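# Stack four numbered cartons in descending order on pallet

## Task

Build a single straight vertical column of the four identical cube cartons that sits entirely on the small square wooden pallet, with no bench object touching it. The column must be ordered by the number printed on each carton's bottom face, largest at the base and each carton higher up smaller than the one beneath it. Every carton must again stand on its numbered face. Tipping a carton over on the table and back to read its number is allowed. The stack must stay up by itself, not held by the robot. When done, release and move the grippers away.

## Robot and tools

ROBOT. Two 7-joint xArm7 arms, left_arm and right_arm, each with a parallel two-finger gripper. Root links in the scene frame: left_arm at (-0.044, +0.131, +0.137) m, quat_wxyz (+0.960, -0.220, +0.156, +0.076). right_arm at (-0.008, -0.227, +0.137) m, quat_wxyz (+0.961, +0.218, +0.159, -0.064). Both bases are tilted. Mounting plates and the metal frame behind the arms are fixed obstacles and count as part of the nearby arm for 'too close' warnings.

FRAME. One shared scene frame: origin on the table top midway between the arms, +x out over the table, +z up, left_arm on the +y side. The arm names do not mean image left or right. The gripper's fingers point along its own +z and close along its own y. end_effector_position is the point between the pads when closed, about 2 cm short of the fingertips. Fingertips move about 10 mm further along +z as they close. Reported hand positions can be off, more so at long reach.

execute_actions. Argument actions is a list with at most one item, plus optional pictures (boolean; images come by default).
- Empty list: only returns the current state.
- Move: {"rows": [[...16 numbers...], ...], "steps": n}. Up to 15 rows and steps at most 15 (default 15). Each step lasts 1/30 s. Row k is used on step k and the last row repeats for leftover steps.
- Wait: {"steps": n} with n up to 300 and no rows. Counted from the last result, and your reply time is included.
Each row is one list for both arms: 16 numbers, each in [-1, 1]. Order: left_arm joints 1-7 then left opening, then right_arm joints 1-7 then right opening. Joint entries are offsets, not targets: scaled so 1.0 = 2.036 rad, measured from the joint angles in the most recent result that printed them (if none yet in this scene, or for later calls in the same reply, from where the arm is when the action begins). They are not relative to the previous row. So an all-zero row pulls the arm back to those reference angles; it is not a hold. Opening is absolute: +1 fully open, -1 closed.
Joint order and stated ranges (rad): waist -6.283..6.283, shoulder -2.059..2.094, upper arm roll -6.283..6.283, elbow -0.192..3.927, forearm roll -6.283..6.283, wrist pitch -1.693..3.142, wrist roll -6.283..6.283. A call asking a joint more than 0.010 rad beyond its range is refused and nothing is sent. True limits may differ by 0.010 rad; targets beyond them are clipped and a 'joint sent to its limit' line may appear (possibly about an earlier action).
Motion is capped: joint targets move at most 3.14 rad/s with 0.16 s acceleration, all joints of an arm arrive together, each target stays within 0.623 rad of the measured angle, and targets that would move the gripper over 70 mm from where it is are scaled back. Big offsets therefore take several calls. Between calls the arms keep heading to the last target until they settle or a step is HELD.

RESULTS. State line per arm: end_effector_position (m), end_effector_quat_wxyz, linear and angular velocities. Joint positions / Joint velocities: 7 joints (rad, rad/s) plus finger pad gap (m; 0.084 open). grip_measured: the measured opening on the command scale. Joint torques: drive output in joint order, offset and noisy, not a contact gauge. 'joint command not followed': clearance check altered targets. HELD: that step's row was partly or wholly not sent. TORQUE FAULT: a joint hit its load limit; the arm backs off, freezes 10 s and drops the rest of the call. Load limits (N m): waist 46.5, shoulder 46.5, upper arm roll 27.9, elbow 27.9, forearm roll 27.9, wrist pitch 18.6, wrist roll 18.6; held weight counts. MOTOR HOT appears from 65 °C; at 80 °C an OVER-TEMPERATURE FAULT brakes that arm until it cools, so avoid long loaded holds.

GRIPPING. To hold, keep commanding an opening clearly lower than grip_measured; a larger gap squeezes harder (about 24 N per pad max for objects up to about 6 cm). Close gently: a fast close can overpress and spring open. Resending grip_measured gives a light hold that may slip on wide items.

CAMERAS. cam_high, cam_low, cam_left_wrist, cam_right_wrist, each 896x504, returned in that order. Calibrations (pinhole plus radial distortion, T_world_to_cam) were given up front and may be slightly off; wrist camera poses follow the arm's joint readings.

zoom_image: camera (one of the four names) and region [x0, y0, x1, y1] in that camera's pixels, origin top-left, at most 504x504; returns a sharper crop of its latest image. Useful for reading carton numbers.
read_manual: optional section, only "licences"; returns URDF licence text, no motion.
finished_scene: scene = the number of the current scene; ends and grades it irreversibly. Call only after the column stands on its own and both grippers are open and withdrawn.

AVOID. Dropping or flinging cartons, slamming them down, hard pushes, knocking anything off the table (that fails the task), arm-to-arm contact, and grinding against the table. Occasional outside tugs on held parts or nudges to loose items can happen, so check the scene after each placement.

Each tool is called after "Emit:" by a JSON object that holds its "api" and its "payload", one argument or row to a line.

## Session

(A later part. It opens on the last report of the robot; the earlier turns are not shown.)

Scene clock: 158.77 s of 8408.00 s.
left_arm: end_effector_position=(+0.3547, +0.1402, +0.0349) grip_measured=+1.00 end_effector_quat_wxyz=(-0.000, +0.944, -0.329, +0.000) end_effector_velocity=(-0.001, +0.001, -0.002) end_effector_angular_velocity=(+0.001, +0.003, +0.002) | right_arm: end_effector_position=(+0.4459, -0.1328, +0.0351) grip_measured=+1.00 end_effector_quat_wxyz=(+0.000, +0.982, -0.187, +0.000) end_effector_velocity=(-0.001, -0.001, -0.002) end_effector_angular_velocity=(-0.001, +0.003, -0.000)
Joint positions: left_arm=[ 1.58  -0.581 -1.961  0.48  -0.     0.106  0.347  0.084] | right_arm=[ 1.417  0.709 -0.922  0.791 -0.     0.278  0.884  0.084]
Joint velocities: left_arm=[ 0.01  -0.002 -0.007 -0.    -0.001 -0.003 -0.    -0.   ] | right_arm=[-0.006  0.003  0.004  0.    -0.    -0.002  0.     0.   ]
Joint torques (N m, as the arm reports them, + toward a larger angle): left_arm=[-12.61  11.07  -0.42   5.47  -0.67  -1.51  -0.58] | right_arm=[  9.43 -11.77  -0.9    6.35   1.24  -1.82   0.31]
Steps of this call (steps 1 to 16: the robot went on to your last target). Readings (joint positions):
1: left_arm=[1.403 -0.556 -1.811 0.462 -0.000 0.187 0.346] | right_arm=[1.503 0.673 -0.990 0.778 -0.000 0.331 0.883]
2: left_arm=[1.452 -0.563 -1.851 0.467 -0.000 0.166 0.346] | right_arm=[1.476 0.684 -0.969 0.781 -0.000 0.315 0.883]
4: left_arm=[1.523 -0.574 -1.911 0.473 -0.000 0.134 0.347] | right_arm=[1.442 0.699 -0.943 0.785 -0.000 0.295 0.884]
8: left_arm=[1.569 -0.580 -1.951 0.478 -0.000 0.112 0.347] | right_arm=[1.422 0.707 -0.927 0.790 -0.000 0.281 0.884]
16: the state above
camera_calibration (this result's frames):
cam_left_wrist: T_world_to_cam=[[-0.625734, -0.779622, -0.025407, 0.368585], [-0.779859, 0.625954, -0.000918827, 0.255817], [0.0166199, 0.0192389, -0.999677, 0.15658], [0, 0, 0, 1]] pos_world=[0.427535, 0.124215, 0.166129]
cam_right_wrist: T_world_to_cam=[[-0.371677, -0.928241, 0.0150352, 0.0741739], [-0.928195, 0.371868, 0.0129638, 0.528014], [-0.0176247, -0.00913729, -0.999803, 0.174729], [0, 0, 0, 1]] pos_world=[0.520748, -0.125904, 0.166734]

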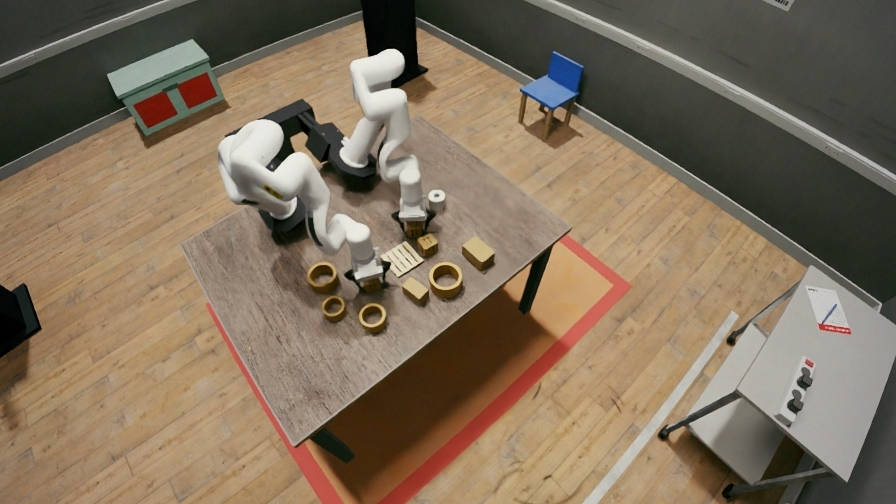

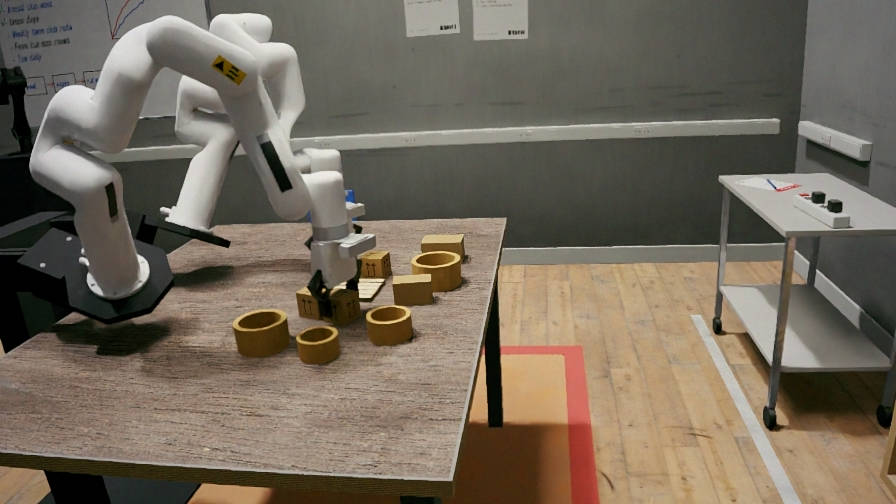

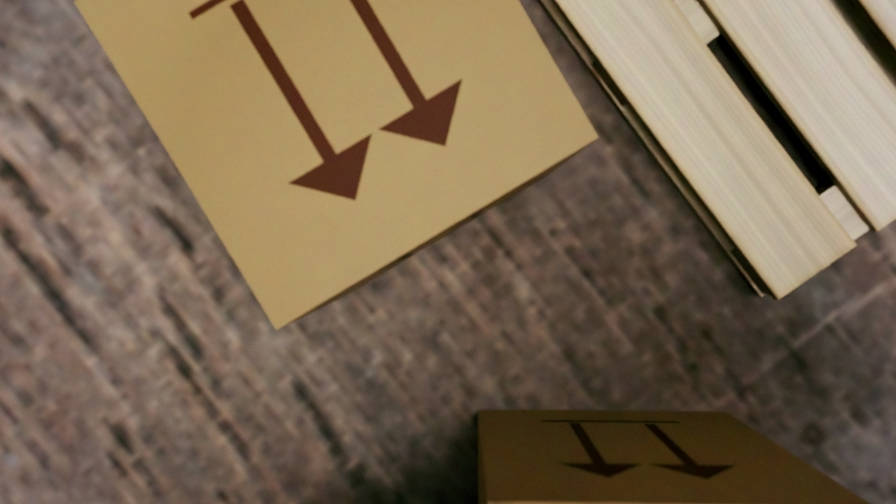

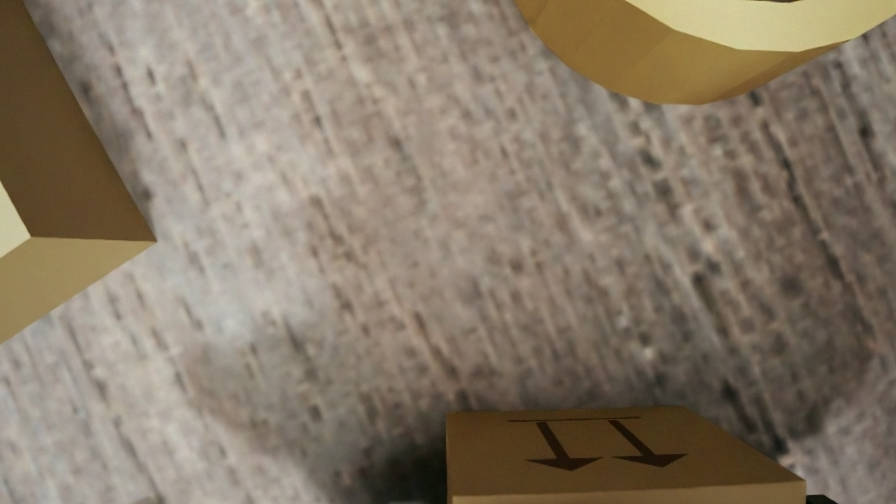

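Emit:
{"api": "execute_actions", "payload": {
  "actions": [
    {"rows":[[0,0,0,0,0,0,0,0.8,0,0,0,0,0,0,0,0.8],[0,0,0,0,0,0,0,0.65,0,0,0,0,0,0,0,0.65],[0,0,0,0,0,0,0,0.55,0,0,0,0,0,0,0,0.55],[0,0,0,0,0,0,0,0.47,0,0,0,0,0,0,0,0.47],[0,0,0,0,0,0,0,0.41,0,0,0,0,0,0,0,0.41],[0,0,0,0,0,0,0,0.36,0,0,0,0,0,0,0,0.36],[0,0,0,0,0,0,0,0.31,0,0,0,0,0,0,0,0.31],[0,0,0,0,0,0,0,0.22,0,0,0,0,0,0,0,0.22],[0,0,0,0,0,0,0,0.1,0,0,0,0,0,0,0,0.1],[0,0,0,0,0,0,0,-0.1,0,0,0,0,0,0,0,-0.1],[0,0,0,0,0,0,0,-0.3,0,0,0,0,0,0,0,-0.3]],"steps":15}
  ]
}}

Emit:
{"api": "execute_actions", "payload": {
  "actions": [
    {"rows":[[-0.029,0.0054,0.025,-0.004,0,0.014,0,-0.3,0.0164,-0.0076,-0.0124,-0.003,0,0.01,0,-0.3],[-0.059,0.0104,0.05,-0.0074,0,0.027,0,-0.3,0.0324,-0.0156,-0.0254,-0.0056,0,0.02,0,-0.3],[-0.089,0.0149,0.076,-0.0104,0,0.041,0,-0.3,0.0494,-0.0226,-0.0384,-0.008,0,0.031,0,-0.3],[-0.12,0.0184,0.103,-0.013,0,0.055,0,-0.3,0.0674,-0.0286,-0.0524,-0.01,0,0.041,0,-0.3],[-0.152,0.021,0.13,-0.015,0,0.069,0,-0.3,0.0854,-0.0346,-0.0664,-0.012,0,0.051,0,-0.3],[-0.184,0.0232,0.1567,-0.0166,0,0.083,0,-0.3,0.103,-0.0408,-0.081,-0.0136,0,0.062,0,-0.3],[-0.222,0.0244,0.188,-0.0174,0,0.104,0,-0.3,0.129,-0.0476,-0.103,-0.015,0,0.076,0,-0.3],[-0.259,0.0234,0.22,-0.0174,0,0.124,0,-0.3,0.155,-0.0536,-0.126,-0.017,0,0.091,0,-0.3],[-0.297,0.0214,0.251,-0.0164,0,0.144,0,-0.3,0.182,-0.0596,-0.148,-0.018,0,0.106,0,-0.3],[-0.334,0.0184,0.283,-0.0154,0,0.164,0,-0.3,0.208,-0.0656,-0.171,-0.019,0,0.12,0,-0.3],[-0.372,0.0144,0.3138,-0.0134,0,0.1837,0,-0.3,0.2354,-0.0706,-0.1944,-0.0201,0,0.1353,0,-0.3]],"steps":15}
  ],
  "pictures": false
}}

Emit:
{"api": "execute_actions", "payload": {
  "actions": [
    {"steps":10}
  ]
}}

Scene clock: 186.03 s of 8408.00 s.
left_arm: end_effector_position=(+0.3548, +0.1401, +0.0350) grip_measured=+0.32 end_effector_quat_wxyz=(-0.000, +0.944, -0.330, +0.000) end_effector_velocity=(+0.000, -0.000, +0.000) end_effector_angular_velocity=(-0.001, -0.000, -0.000) | right_arm: end_effector_position=(+0.4460, -0.1328, +0.0351) grip_measured=+0.32 end_effector_quat_wxyz=(+0.000, +0.982, -0.187, +0.000) end_effector_velocity=(-0.000, +0.000, -0.000) end_effector_angular_velocity=(+0.000, +0.001, -0.001)
Joint positions: left_arm=[ 1.58  -0.581 -1.961  0.48  -0.     0.106  0.347  0.058] | right_arm=[ 1.417  0.709 -0.922  0.791 -0.     0.278  0.884  0.058]
Joint velocities: left_arm=[-0.     0.001  0.    -0.     0.001 -0.    -0.    -0.   ] | right_arm=[-0.     0.     0.    -0.     0.001 -0.     0.    -0.   ]
Joint torques (N m, as the arm reports them, + toward a larger angle): left_arm=[-12.32  10.88  -0.45   5.39  -0.61  -1.41  -0.66] | right_arm=[  8.7  -11.34  -0.63   6.26   1.14  -1.7   -0.08]
Steps of this call (steps 1 to 15: the robot went on to your last target; steps 16 to 90: nothing new was sent; then 23.77 s passed at rest; steps 91 to 105: all 15 steps of this action). Readings (joint positions):
91: left_arm=[1.581 -0.582 -1.962 0.480 -0.000 0.106 0.347] | right_arm=[1.416 0.709 -0.922 0.790 -0.000 0.278 0.884]
92: left_arm=[1.581 -0.582 -1.962 0.480 -0.000 0.106 0.347] | right_arm=[1.416 0.709 -0.922 0.790 -0.000 0.278 0.884]
94: left_arm=[1.581 -0.581 -1.962 0.480 -0.000 0.106 0.347] | right_arm=[1.417 0.709 -0.922 0.790 -0.000 0.278 0.884]
98: left_arm=[1.580 -0.581 -1.961 0.480 -0.000 0.106 0.347] | right_arm=[1.417 0.709 -0.922 0.791 -0.000 0.278 0.884]
105: the state above
camera_calibration (this result's frames):
cam_left_wrist: T_world_to_cam=[[-0.625776, -0.779589, -0.0254146, 0.368584], [-0.779823, 0.626, -0.00110978, 0.255894], [0.0167747, 0.0191244, -0.999676, 0.156575], [0, 0, 0, 1]] pos_world=[0.427576, 0.12416, 0.166176]
cam_right_wrist: T_world_to_cam=[[-0.371672, -0.928245, 0.0148772, 0.074243], [-0.928199, 0.371861, 0.0128732, 0.528052], [-0.0174818, -0.00902439, -0.999806, 0.174719], [0, 0, 0, 1]] pos_world=[0.520786, -0.125869, 0.166783]

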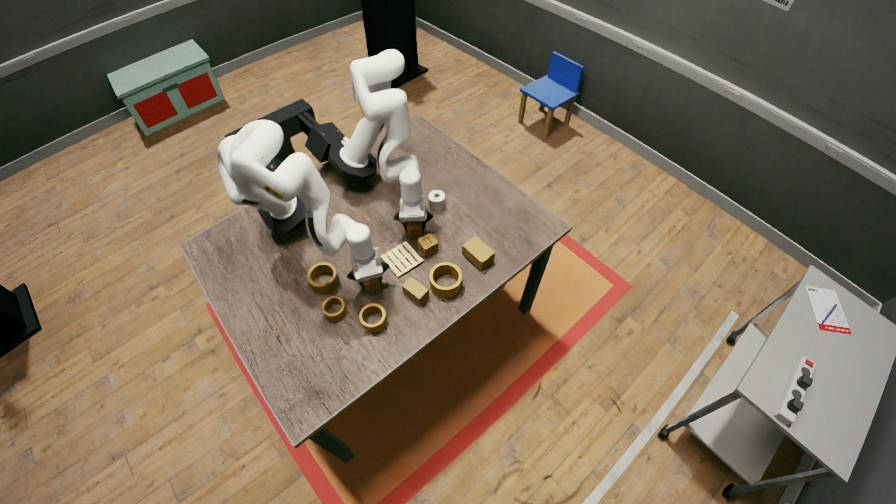

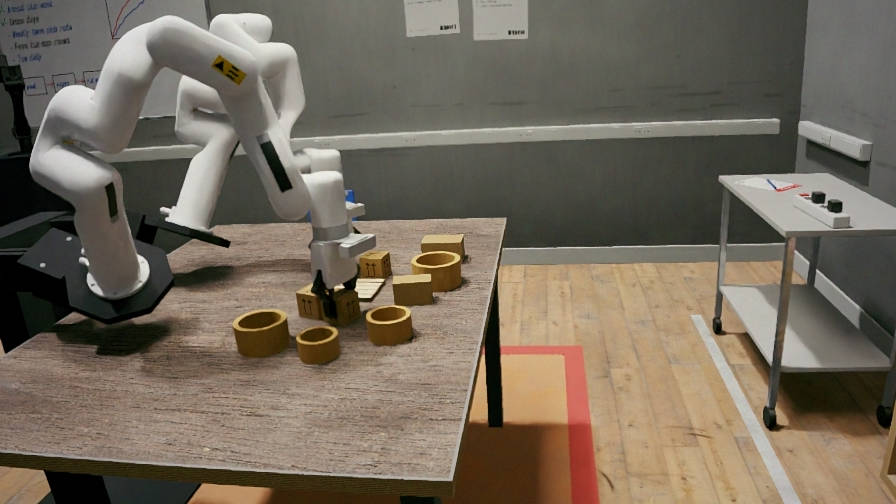

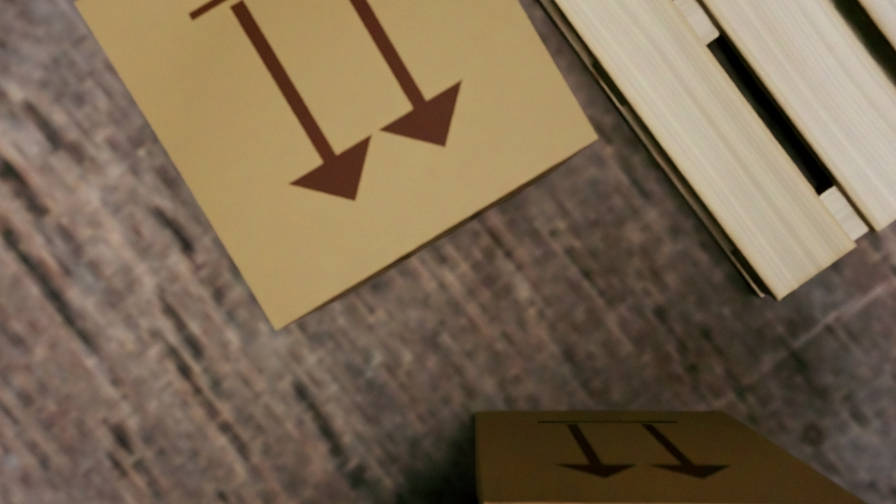

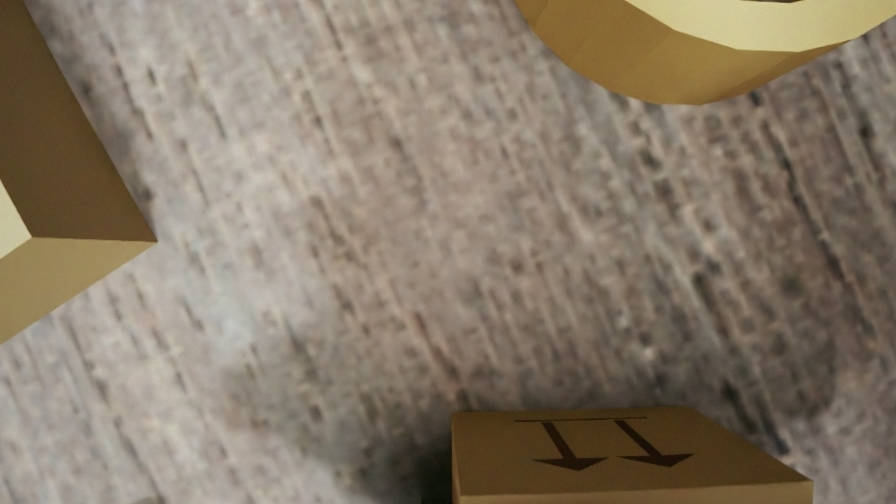

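Scene clock: 186.53 s of 8408.00 s.
left_arm: end_effector_position=(+0.3565, +0.1378, +0.1205) grip_measured=+0.32 end_effector_quat_wxyz=(-0.002, +0.943, -0.333, -0.000) end_effector_velocity=(+0.016, -0.031, +0.229) end_effector_angular_velocity=(-0.039, -0.059, -0.054) | right_arm: end_effector_position=(+0.4476, -0.1351, +0.1266) grip_measured=+0.32 end_effector_quat_wxyz=(-0.000, +0.982, -0.189, +0.004) end_effector_velocity=(-0.007, +0.004, +0.192) end_effector_angular_velocity=(+0.056, -0.007, -0.011)
Joint positions: left_arm=[ 0.955 -0.543 -1.435  0.451 -0.     0.409  0.347  0.058] | right_arm=[ 1.822  0.581 -1.254  0.755 -0.     0.51   0.884  0.058]
Joint velocities: left_arm=[-1.51  -0.092  1.238  0.047  0.     0.763 -0.001  0.   ] | right_arm=[ 0.917 -0.214 -0.765 -0.023  0.001  0.489 -0.     0.   ]
Joint torques (N m, as the arm reports them, + toward a larger angle): left_arm=[ 0.38 -1.07 -1.28  7.72 -0.78 -1.57 -0.59] | right_arm=[ 1.33 -2.94  1.11  7.52  1.17 -1.79 -0.29]
Steps of this call (steps 1 to 15: all 15 steps of this action). Readings (joint positions):
1: left_arm=[1.580 -0.581 -1.961 0.480 -0.000 0.106 0.347] | right_arm=[1.417 0.709 -0.922 0.791 -0.000 0.278 0.884]
2: left_arm=[1.578 -0.581 -1.959 0.479 -0.000 0.107 0.347] | right_arm=[1.419 0.708 -0.924 0.790 -0.000 0.280 0.884]
4: left_arm=[1.546 -0.576 -1.931 0.474 -0.000 0.124 0.347] | right_arm=[1.440 0.699 -0.941 0.785 -0.000 0.294 0.884]
8: left_arm=[1.381 -0.553 -1.791 0.459 -0.000 0.197 0.347] | right_arm=[1.542 0.657 -1.020 0.773 -0.000 0.354 0.884]
15: the state above

Scene clock: 186.87 s of 8408.00 s.
left_arm: end_effector_position=(+0.3552, +0.1369, +0.1389) grip_measured=+0.32 end_effector_quat_wxyz=(-0.000, +0.943, -0.333, -0.001) end_effector_velocity=(+0.001, -0.002, +0.006) end_effector_angular_velocity=(-0.004, -0.004, -0.000) | right_arm: end_effector_position=(+0.4443, -0.1376, +0.1393) grip_measured=+0.32 end_effector_quat_wxyz=(+0.001, +0.982, -0.190, -0.000) end_effector_velocity=(+0.001, +0.002, +0.005) end_effector_angular_velocity=(+0.005, -0.003, +0.000)
Joint positions: left_arm=[ 0.827 -0.552 -1.325  0.452 -0.     0.478  0.347  0.058] | right_arm=[ 1.894  0.566 -1.316  0.749 -0.     0.552  0.884  0.058]
Joint velocities: left_arm=[-0.032 -0.002  0.026  0.004 -0.001  0.016 -0.    -0.   ] | right_arm=[ 0.02  -0.005 -0.015  0.004  0.001  0.01  -0.    -0.   ]
Joint torques (N m, as the arm reports them, + toward a larger angle): left_arm=[-9.25 -3.88 -0.35  8.91 -0.76 -1.6  -0.67] | right_arm=[ 7.93 -4.87 -0.74  9.2   1.   -1.67 -0.48]
Steps of this call (steps 1 to 10: the robot went on to your last target). Readings (joint positions):
1: left_arm=[0.911 -0.546 -1.399 0.452 -0.000 0.431 0.347] | right_arm=[1.848 0.575 -1.275 0.755 -0.000 0.524 0.884]
2: left_arm=[0.881 -0.548 -1.374 0.453 -0.000 0.447 0.347] | right_arm=[1.864 0.572 -1.289 0.754 -0.000 0.533 0.884]
4: left_arm=[0.849 -0.551 -1.346 0.453 -0.000 0.465 0.347] | right_arm=[1.881 0.568 -1.304 0.751 -0.000 0.544 0.884]
8: left_arm=[0.830 -0.551 -1.328 0.452 -0.000 0.477 0.347] | right_arm=[1.892 0.566 -1.314 0.749 -0.000 0.551 0.884]
10: the state above
camera_calibration (this result's frames):
cam_left_wrist: T_world_to_cam=[[-0.632143, -0.774468, -0.0243835, 0.370375], [-0.774711, 0.632315, 0.000856648, 0.255412], [0.0147546, 0.0194317, -0.999702, 0.261246], [0, 0, 0, 1]] pos_world=[0.428146, 0.120266, 0.269981]
cam_right_wrist: T_world_to_cam=[[-0.378735, -0.925363, 0.0162001, 0.0709684], [-0.925321, 0.378951, 0.0133256, 0.526524], [-0.01847, -0.0099434, -0.99978, 0.279104], [0, 0, 0, 1]] pos_world=[0.519237, -0.13108, 0.270876]

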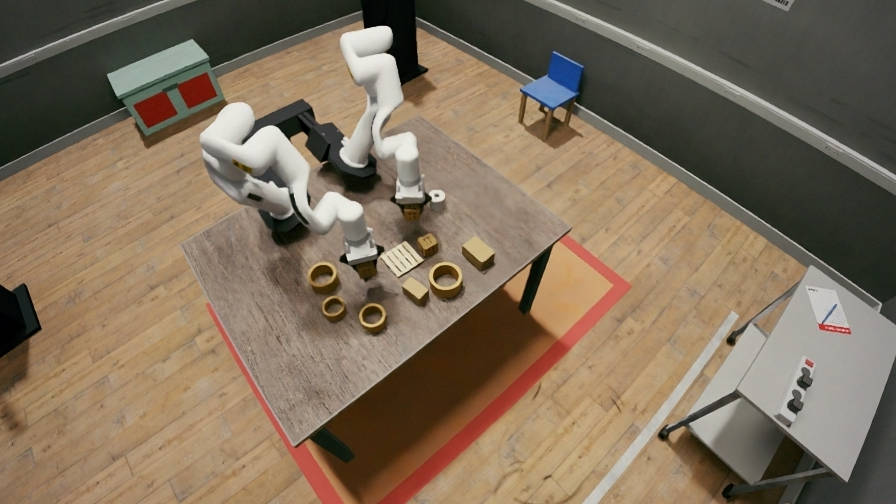

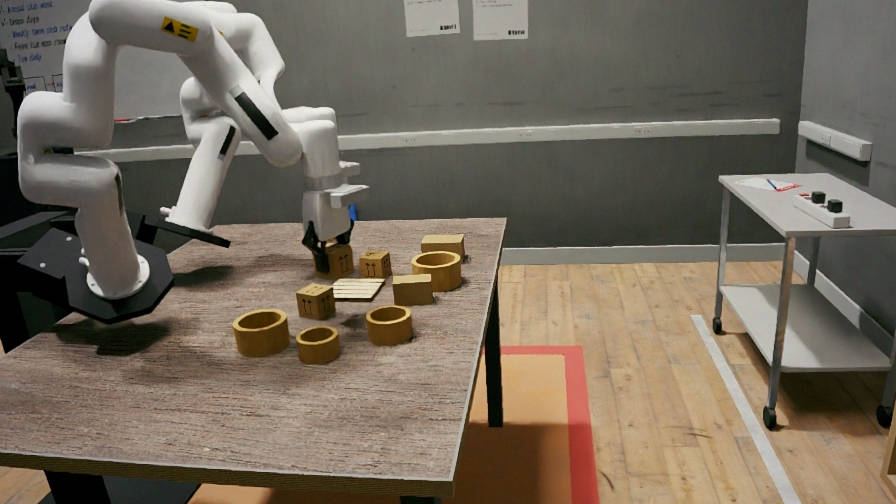

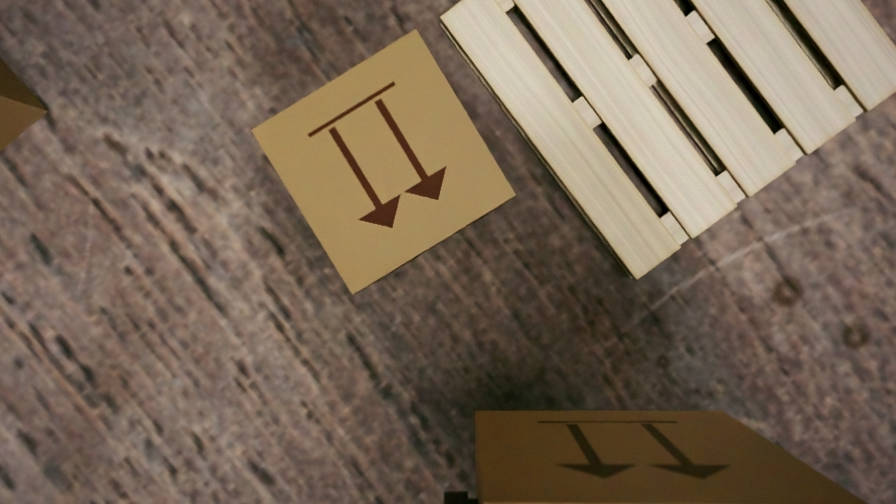

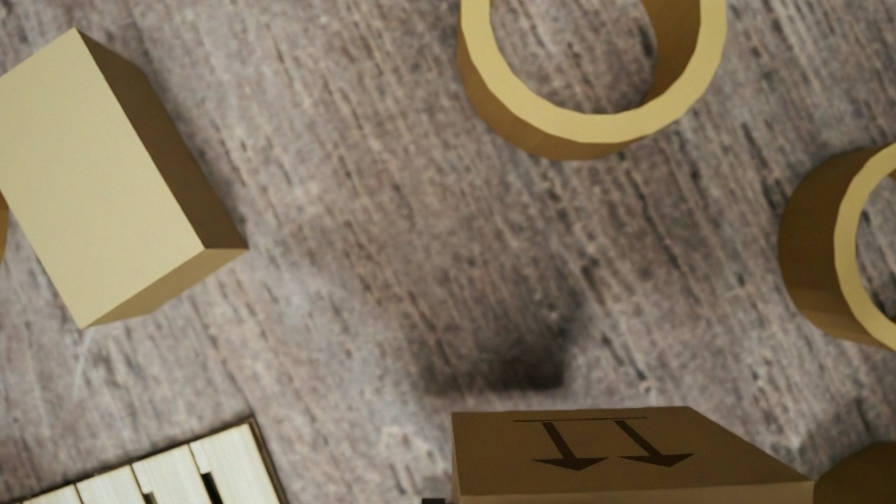

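Emit:
{"api": "execute_actions", "payload": {
  "actions": [
    {"rows":[[0.035,0.015,0.041,0.024,-0.12,0.126,-0.098,-0.3,0.007,-0.017,-0.094,-0.005,0.12,0.119,-0.038,-0.3],[0.035,0.015,0.041,0.024,-0.12,0.126,-0.098,-0.3,0.007,-0.017,-0.094,-0.005,0.12,0.119,-0.038,-0.3],[0.07,0.03,0.082,0.049,-0.239,0.252,-0.196,-0.3,0.015,-0.033,-0.187,-0.01,0.239,0.237,-0.075,-0.3],[0.07,0.03,0.082,0.049,-0.239,0.252,-0.196,-0.3,0.015,-0.033,-0.187,-0.01,0.239,0.237,-0.075,-0.3],[0.07,0.03,0.082,0.049,-0.239,0.252,-0.196,-0.3,0.015,-0.033,-0.187,-0.01,0.239,0.237,-0.075,-0.3],[0.07,0.03,0.082,0.049,-0.239,0.252,-0.196,-0.3,0.015,-0.033,-0.187,-0.01,0.239,0.237,-0.075,-0.3],[0.104,0.045,0.123,0.073,-0.358,0.377,-0.294,-0.3,0.022,-0.05,-0.281,-0.014,0.358,0.356,-0.113,-0.3],[0.104,0.045,0.123,0.073,-0.358,0.377,-0.294,-0.3,0.022,-0.05,-0.281,-0.014,0.358,0.356,-0.113,-0.3],[0.104,0.045,0.123,0.073,-0.358,0.377,-0.294,-0.3,0.022,-0.05,-0.281,-0.014,0.358,0.356,-0.113,-0.3],[0.104,0.045,0.123,0.073,-0.358,0.377,-0.294,-0.3,0.022,-0.05,-0.281,-0.014,0.358,0.356,-0.113,-0.3],[0.139,0.059,0.165,0.097,-0.478,0.503,-0.392,-0.3,0.03,-0.066,-0.374,-0.019,0.478,0.474,-0.151,-0.3],[0.139,0.059,0.165,0.097,-0.478,0.503,-0.392,-0.3,0.03,-0.066,-0.374,-0.019,0.478,0.474,-0.151,-0.3],[0.139,0.059,0.165,0.097,-0.478,0.503,-0.392,-0.3,0.03,-0.066,-0.374,-0.019,0.478,0.474,-0.151,-0.3],[0.1739,0.0742,0.2058,0.1218,-0.597,0.629,-0.4897,-0.3,0.0373,-0.083,-0.4678,-0.0241,0.597,0.5926,-0.1886,-0.3]],"steps":15}
  ],
  "pictures": false
}}

Emit:
{"api": "execute_actions", "payload": {
  "actions": [
    {"steps":25}
  ]
}}

Scene clock: 218.03 s of 8408.00 s.
left_arm: end_effector_position=(+0.2886, +0.1255, +0.1857) grip_measured=+0.32 end_effector_quat_wxyz=(+0.272, +0.787, +0.399, -0.385) end_effector_velocity=(+0.184, -0.167, +0.385) end_effector_angular_velocity=(-1.535, +2.181, +2.869) | right_arm: end_effector_position=(+0.3549, -0.2137, +0.1740) grip_measured=+0.32 end_effector_quat_wxyz=(-0.147, +0.763, -0.496, -0.387) end_effector_velocity=(-0.033, +0.094, +0.397) end_effector_angular_velocity=(+2.746, +1.373, -2.446)
Joint positions: left_arm=[ 1.05  -0.456 -1.061  0.606 -0.765  1.283 -0.28   0.058] | right_arm=[ 1.936  0.469 -1.862  0.721  0.688  1.236  0.665  0.058]
Joint velocities: left_arm=[ 0.525  0.22   0.625  0.376 -1.809  1.894 -1.476  0.   ] | right_arm=[ 0.137 -0.329 -1.826 -0.109  2.241  2.217 -0.731  0.   ]
Joint torques (N m, as the arm reports them, + toward a larger angle): left_arm=[-11.42 -10.82  -1.44   7.97  -0.43  -0.14  -0.34] | right_arm=[ 7.54  3.3   1.27  9.09  1.21  0.1  -0.67]
Steps of this call (steps 1 to 30: the robot went on to your last target; steps 31 to 100: nothing new was sent; then 27.33 s passed at rest; steps 101 to 115: all 15 steps of this action). Readings (joint positions):
101: left_arm=[0.823 -0.552 -1.323 0.453 -0.000 0.480 0.347] | right_arm=[1.896 0.565 -1.318 0.750 -0.000 0.553 0.884]
102: left_arm=[0.823 -0.552 -1.322 0.453 -0.003 0.483 0.344] | right_arm=[1.896 0.565 -1.319 0.750 0.002 0.556 0.883]
104: left_arm=[0.832 -0.548 -1.313 0.461 -0.037 0.519 0.316] | right_arm=[1.900 0.561 -1.343 0.749 0.038 0.592 0.871]
108: left_arm=[0.905 -0.518 -1.231 0.508 -0.272 0.765 0.124] | right_arm=[1.907 0.536 -1.486 0.741 0.213 0.764 0.817]
115: the state above

Scene clock: 218.87 s of 8408.00 s.
left_arm: end_effector_position=(+0.3762, +0.1318, +0.3101) grip_measured=+0.32 end_effector_quat_wxyz=(+0.452, +0.452, +0.544, -0.544) end_effector_velocity=(+0.002, +0.001, +0.001) end_effector_angular_velocity=(-0.005, +0.001, +0.007) | right_arm: end_effector_position=(+0.4155, -0.2253, +0.3102) grip_measured=+0.32 end_effector_quat_wxyz=(-0.491, +0.492, -0.508, -0.509) end_effector_velocity=(+0.001, -0.001, +0.001) end_effector_angular_velocity=(+0.003, -0.000, -0.005)
Joint positions: left_arm=[ 1.18  -0.401 -0.907  0.7   -1.215  1.759 -0.65   0.058] | right_arm=[ 1.97   0.397 -2.268  0.7    1.215  1.758  0.5    0.058]
Joint velocities: left_arm=[ 0.002  0.002  0.002  0.001 -0.004  0.002 -0.002 -0.   ] | right_arm=[-0.    -0.001 -0.004  0.     0.002  0.002 -0.001 -0.   ]
Joint torques (N m, as the arm reports them, + toward a larger angle): left_arm=[ -8.57 -12.68  -0.72   7.77  -1.91   1.18  -0.56] | right_arm=[ 4.04  7.39 -0.25  7.45  1.94  2.13 -0.03]
Steps of this call (steps 1 to 25: the robot went on to your last target). Readings (joint positions):
1: left_arm=[1.067 -0.449 -1.041 0.619 -0.822 1.343 -0.327] | right_arm=[1.940 0.458 -1.921 0.717 0.760 1.308 0.641]
2: left_arm=[1.082 -0.442 -1.023 0.630 -0.874 1.398 -0.370] | right_arm=[1.944 0.449 -1.974 0.715 0.826 1.373 0.620]
4: left_arm=[1.108 -0.431 -0.992 0.649 -0.966 1.495 -0.445] | right_arm=[1.952 0.433 -2.061 0.710 0.940 1.486 0.585]
8: left_arm=[1.153 -0.412 -0.939 0.681 -1.120 1.658 -0.572] | right_arm=[1.964 0.410 -2.193 0.704 1.116 1.661 0.530]
25: the state above
camera_calibration (this result's frames):
cam_left_wrist: T_world_to_cam=[[0.98357, -0.0251882, -0.178762, -0.274833], [0.178788, -0.00124809, 0.983887, -0.305329], [-0.0250054, -0.999682, 0.00327575, 0.270425], [0, 0, 0, 1]] pos_world=[0.331668, 0.263035, 0.250394]
cam_right_wrist: T_world_to_cam=[[-0.999082, -0.0163827, 0.0395915, 0.431419], [0.0397952, -0.0122974, 0.999132, -0.264059], [-0.0158816, 0.99979, 0.012938, 0.360832], [0, 0, 0, 1]] pos_world=[0.447261, -0.356936, 0.242081]

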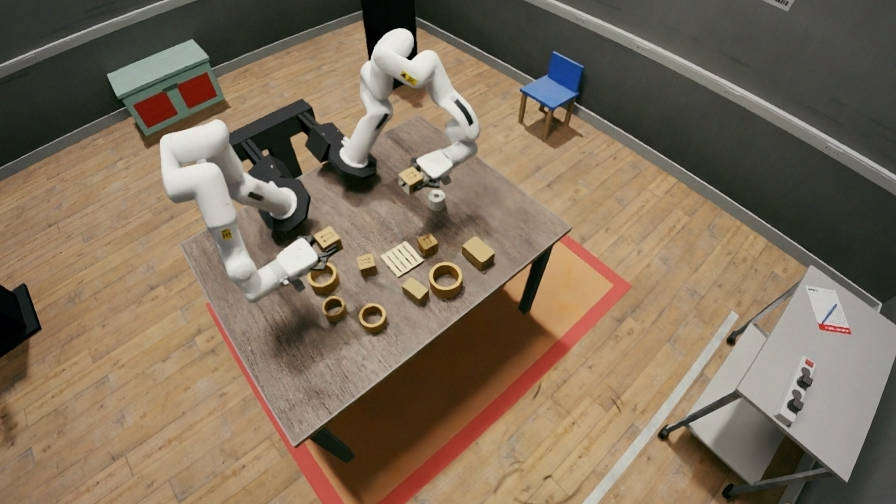

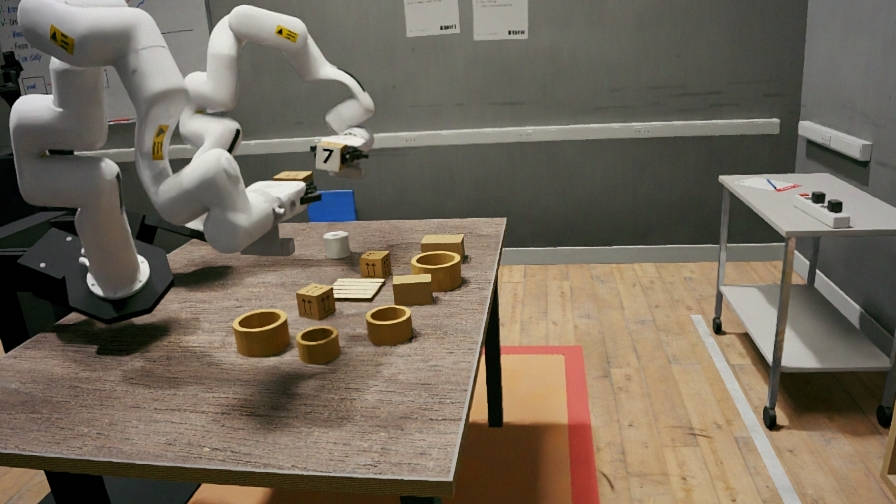

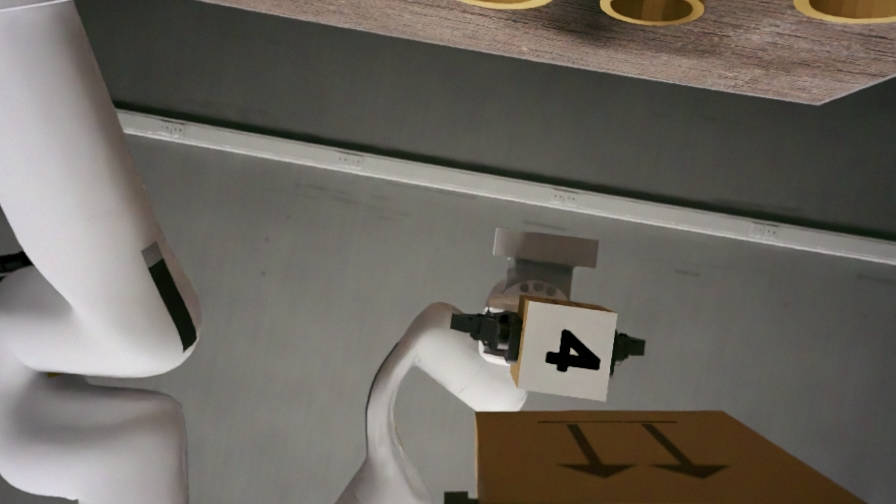

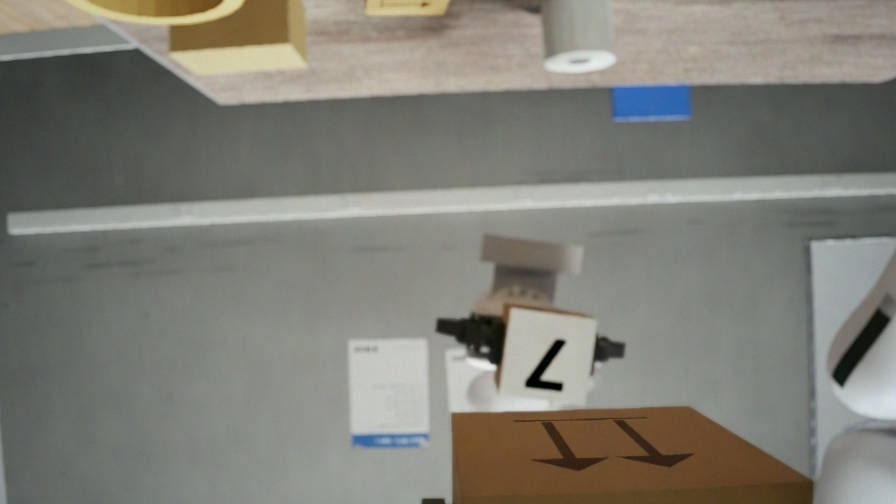

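Emit:
{"api": "execute_actions", "payload": {
  "actions": [
    {"rows":[[0.005,-0.005,-0.025,0.005,0.1,-0.095,0.01,-0.3,0.014,0.003,0.016,-0.009,-0.1,-0.105,0.03,-0.3],[0.01,-0.009,-0.05,0.009,0.2,-0.19,0.02,-0.3,0.028,0.006,0.031,-0.018,-0.2,-0.21,0.06,-0.3],[0.015,-0.014,-0.075,0.014,0.3,-0.285,0.03,-0.3,0.042,0.009,0.047,-0.027,-0.3,-0.32,0.09,-0.3],[0.015,-0.014,-0.075,0.014,0.3,-0.285,0.03,-0.3,0.042,0.009,0.047,-0.027,-0.3,-0.32,0.09,-0.3],[0.015,-0.014,-0.075,0.014,0.3,-0.285,0.03,-0.3,0.042,0.009,0.047,-0.027,-0.3,-0.32,0.09,-0.3],[0.015,-0.014,-0.075,0.014,0.3,-0.285,0.03,-0.3,0.042,0.009,0.047,-0.027,-0.3,-0.32,0.09,-0.3],[0.02,-0.018,-0.1,0.018,0.4,-0.38,0.04,-0.3,0.055,0.012,0.062,-0.036,-0.4,-0.425,0.12,-0.3],[0.02,-0.018,-0.1,0.018,0.4,-0.38,0.04,-0.3,0.055,0.012,0.062,-0.036,-0.4,-0.425,0.12,-0.3],[0.02,-0.018,-0.1,0.018,0.4,-0.38,0.04,-0.3,0.055,0.012,0.062,-0.036,-0.4,-0.425,0.12,-0.3],[0.03,-0.026,-0.14,0.026,0.5,-0.475,0.06,-0.3,0.078,0.016,0.088,-0.05,-0.5,-0.53,0.15,-0.3],[0.03,-0.026,-0.14,0.026,0.5,-0.475,0.06,-0.3,0.078,0.016,0.088,-0.05,-0.5,-0.53,0.15,-0.3],[0.03,-0.026,-0.14,0.026,0.5,-0.475,0.06,-0.3,0.078,0.016,0.088,-0.05,-0.5,-0.53,0.15,-0.3],[0.06,-0.052,-0.27,0.05,0.55,-0.52,0.07,-0.3,0.15,0.031,0.17,-0.098,-0.55,-0.58,0.17,-0.3],[0.06,-0.052,-0.27,0.05,0.55,-0.52,0.07,-0.3,0.15,0.031,0.17,-0.098,-0.55,-0.58,0.17,-0.3],[0.1168,-0.1038,-0.5436,0.101,0.5968,-0.5673,0.0796,-0.3,0.3022,0.0627,0.3402,-0.1954,-0.5968,-0.635,0.1886,-0.3]],"steps":15}
  ],
  "pictures": false
}}

Emit:
{"api": "execute_actions", "payload": {
  "actions": [
    {"steps":10}
  ],
  "pictures": false
}}

Emit:
{"api": "execute_actions", "payload": {
  "actions": [
    {"steps":25}
  ]
}}

Scene clock: 304.97 s of 8408.00 s.
left_arm: end_effector_position=(+0.3389, +0.2096, +0.1602) grip_measured=+0.32 end_effector_quat_wxyz=(+0.180, +0.740, +0.553, -0.338) end_effector_velocity=(+0.119, +0.359, -0.301) end_effector_angular_velocity=(+2.270, -1.282, -1.985) | right_arm: end_effector_position=(+0.3480, -0.2794, +0.1538) grip_measured=+0.32 end_effector_quat_wxyz=(-0.150, +0.725, -0.569, -0.357) end_effector_velocity=(-0.021, -0.274, -0.366) end_effector_angular_velocity=(-2.768, -1.027, +2.020)
Joint positions: left_arm=[ 1.217 -0.432 -1.076  0.73  -0.63   1.189 -0.581  0.058] | right_arm=[ 2.068  0.417 -2.157  0.635  0.602  1.133  0.695  0.058]
Joint velocities: left_arm=[ 0.233 -0.167 -0.872  0.161  1.919 -1.888  0.286 -0.   ] | right_arm=[ 0.577  0.112  0.633 -0.378 -2.433 -2.431  0.795  0.   ]
Joint torques (N m, as the arm reports them, + toward a larger angle): left_arm=[-12.57 -15.19  -4.38   9.89  -0.34  -0.09  -0.84] | right_arm=[11.19  8.07  5.22  7.42  0.75  0.59 -0.15]
Steps of this call (steps 1 to 15: the robot went on to your last target; steps 16 to 90: nothing new was sent; then 82.60 s passed at rest; steps 91 to 105: all 15 steps of this action). Readings (joint positions):
91: left_arm=[1.181 -0.401 -0.906 0.700 -1.215 1.759 -0.650] | right_arm=[1.970 0.397 -2.268 0.700 1.215 1.759 0.500]
92: left_arm=[1.181 -0.401 -0.907 0.700 -1.213 1.756 -0.650] | right_arm=[1.970 0.397 -2.268 0.700 1.213 1.756 0.501]
94: left_arm=[1.183 -0.402 -0.916 0.702 -1.177 1.721 -0.646] | right_arm=[1.974 0.398 -2.263 0.698 1.179 1.719 0.511]
98: left_arm=[1.192 -0.411 -0.962 0.710 -0.994 1.549 -0.628] | right_arm=[1.999 0.403 -2.235 0.681 1.006 1.540 0.563]
105: the state above

Scene clock: 305.30 s of 8408.00 s.
left_arm: end_effector_position=(+0.4208, +0.1800, +0.1387) grip_measured=+0.32 end_effector_quat_wxyz=(+0.019, +0.951, +0.286, -0.118) end_effector_velocity=(+0.106, -0.320, -0.008) end_effector_angular_velocity=(+0.290, -0.551, -1.490) | right_arm: end_effector_position=(+0.3325, -0.2140, +0.1309) grip_measured=+0.32 end_effector_quat_wxyz=(-0.019, +0.934, -0.319, -0.157) end_effector_velocity=(-0.104, +0.278, +0.016) end_effector_angular_velocity=(-0.295, -0.866, +1.662)
Joint positions: left_arm=[ 1.334 -0.538 -1.547  0.834 -0.238  0.821 -0.523  0.058] | right_arm=[ 2.322  0.47  -1.87   0.472  0.213  0.719  0.803  0.058]
Joint velocities: left_arm=[ 0.201 -0.176 -1.144  0.16   0.568 -0.515  0.083 -0.   ] | right_arm=[ 0.718  0.151  0.784 -0.463 -0.654 -0.753  0.225  0.   ]
Joint torques (N m, as the arm reports them, + toward a larger angle): left_arm=[-13.23   1.66   0.35   9.26  -0.73  -1.12  -0.85] | right_arm=[ 7.31  3.51  2.27  7.02  1.31 -1.17 -0.34]
Steps of this call (steps 1 to 10: the robot went on to your last target). Readings (joint positions):
1: left_arm=[1.227 -0.439 -1.112 0.737 -0.566 1.126 -0.572] | right_arm=[2.092 0.422 -2.132 0.620 0.519 1.050 0.722]
2: left_arm=[1.241 -0.450 -1.160 0.748 -0.506 1.067 -0.562] | right_arm=[2.123 0.428 -2.097 0.600 0.439 0.970 0.743]
4: left_arm=[1.274 -0.482 -1.274 0.780 -0.407 0.974 -0.547] | right_arm=[2.184 0.441 -2.024 0.563 0.314 0.848 0.764]
8: left_arm=[1.320 -0.526 -1.467 0.823 -0.278 0.857 -0.529] | right_arm=[2.276 0.461 -1.922 0.503 0.244 0.762 0.789]
10: the state above

Scene clock: 306.13 s of 8408.00 s.
left_arm: end_effector_position=(+0.4362, +0.0163, +0.1392) grip_measured=+0.32 end_effector_quat_wxyz=(-0.000, +1.000, -0.016, -0.001) end_effector_velocity=(-0.002, -0.006, +0.001) end_effector_angular_velocity=(-0.002, -0.004, -0.016) | right_arm: end_effector_position=(+0.2706, -0.1199, +0.1396) grip_measured=+0.32 end_effector_quat_wxyz=(+0.001, +1.000, -0.026, -0.000) end_effector_velocity=(-0.002, +0.001, +0.000) end_effector_angular_velocity=(-0.000, -0.003, +0.009)
Joint positions: left_arm=[ 1.418 -0.612 -2.012  0.905 -0.001  0.604 -0.488  0.058] | right_arm=[ 2.584  0.525 -1.576  0.303 -0.     0.466  0.884  0.058]
Joint velocities: left_arm=[-0.001 -0.002 -0.012  0.002  0.003 -0.003  0.    -0.   ] | right_arm=[ 0.005  0.     0.005 -0.002 -0.    -0.001  0.    -0.   ]
Joint torques (N m, as the arm reports them, + toward a larger angle): left_arm=[-15.65  15.16  -0.27   9.63  -0.63  -1.65  -0.67] | right_arm=[ 4.27 -0.77 -0.16  8.63  1.38 -1.97 -0.23]
Steps of this call (steps 1 to 25: the robot went on to your last target). Readings (joint positions):
1: left_arm=[1.341 -0.544 -1.585 0.839 -0.219 0.803 -0.520] | right_arm=[2.347 0.475 -1.843 0.457 0.191 0.694 0.811]
2: left_arm=[1.347 -0.550 -1.621 0.845 -0.201 0.786 -0.517] | right_arm=[2.373 0.481 -1.813 0.440 0.169 0.669 0.819]
4: left_arm=[1.360 -0.561 -1.693 0.856 -0.164 0.753 -0.512] | right_arm=[2.425 0.491 -1.755 0.407 0.128 0.620 0.835]
8: left_arm=[1.384 -0.582 -1.827 0.876 -0.095 0.691 -0.502] | right_arm=[2.526 0.512 -1.641 0.341 0.048 0.524 0.865]
25: the state above
camera_calibration (this result's frames):
cam_left_wrist: T_world_to_cam=[[-0.0362297, -0.999019, -0.0254762, 0.0721004], [-0.999343, 0.0362255, 0.000625499, 0.502143], [0.000298002, 0.0254821, -0.999675, 0.268911], [0, 0, 0, 1]] pos_world=[0.504346, 0.0469868, 0.270346]
cam_right_wrist: T_world_to_cam=[[-0.0567608, -0.998259, 0.0160228, -0.0742821], [-0.998273, 0.0569902, 0.0142479, 0.340136], [-0.0151362, -0.0151864, -0.99977, 0.27483], [0, 0, 0, 1]] pos_world=[0.339493, -0.0893636, 0.271111]

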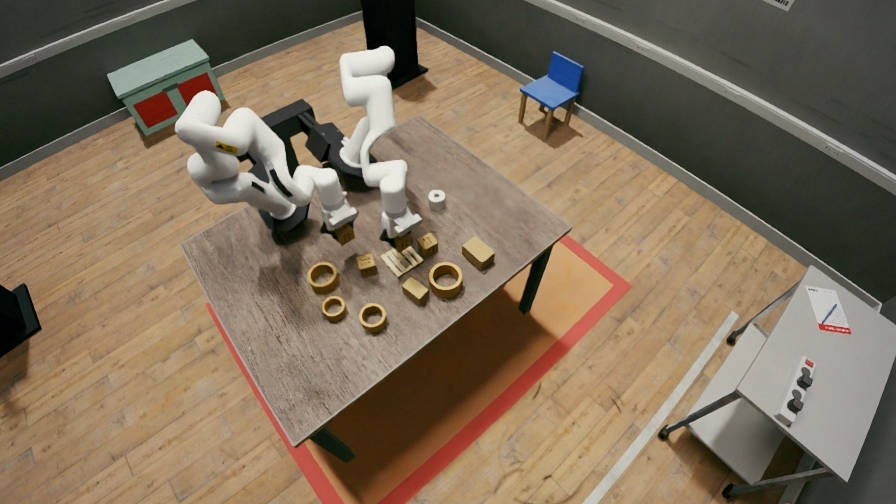

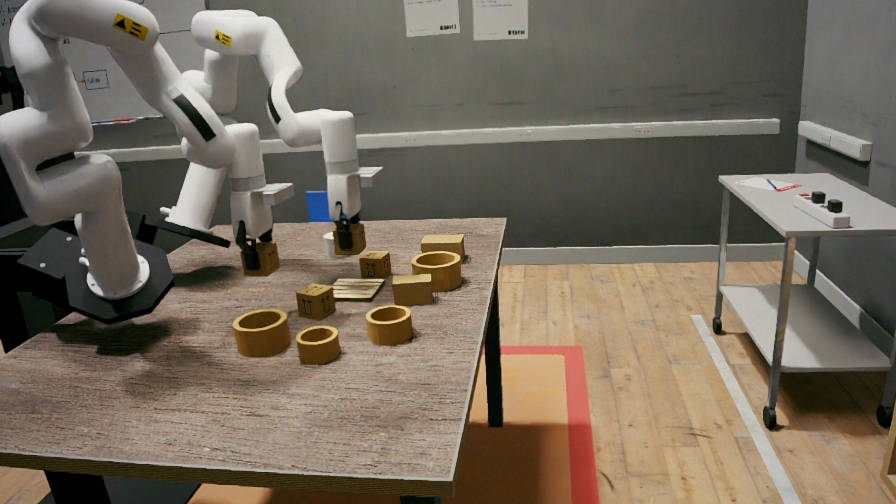

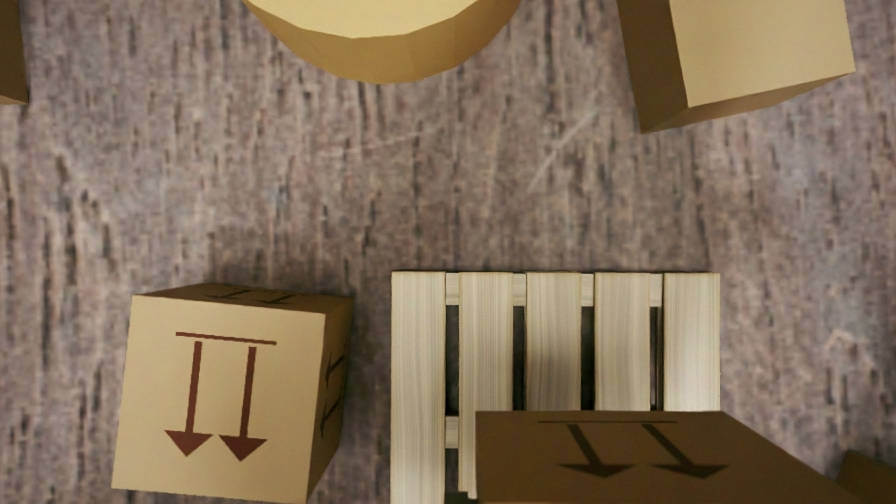

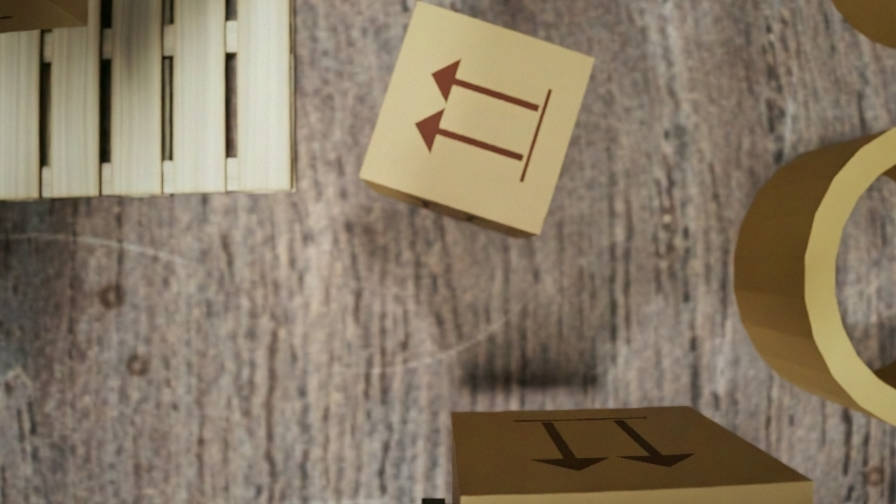

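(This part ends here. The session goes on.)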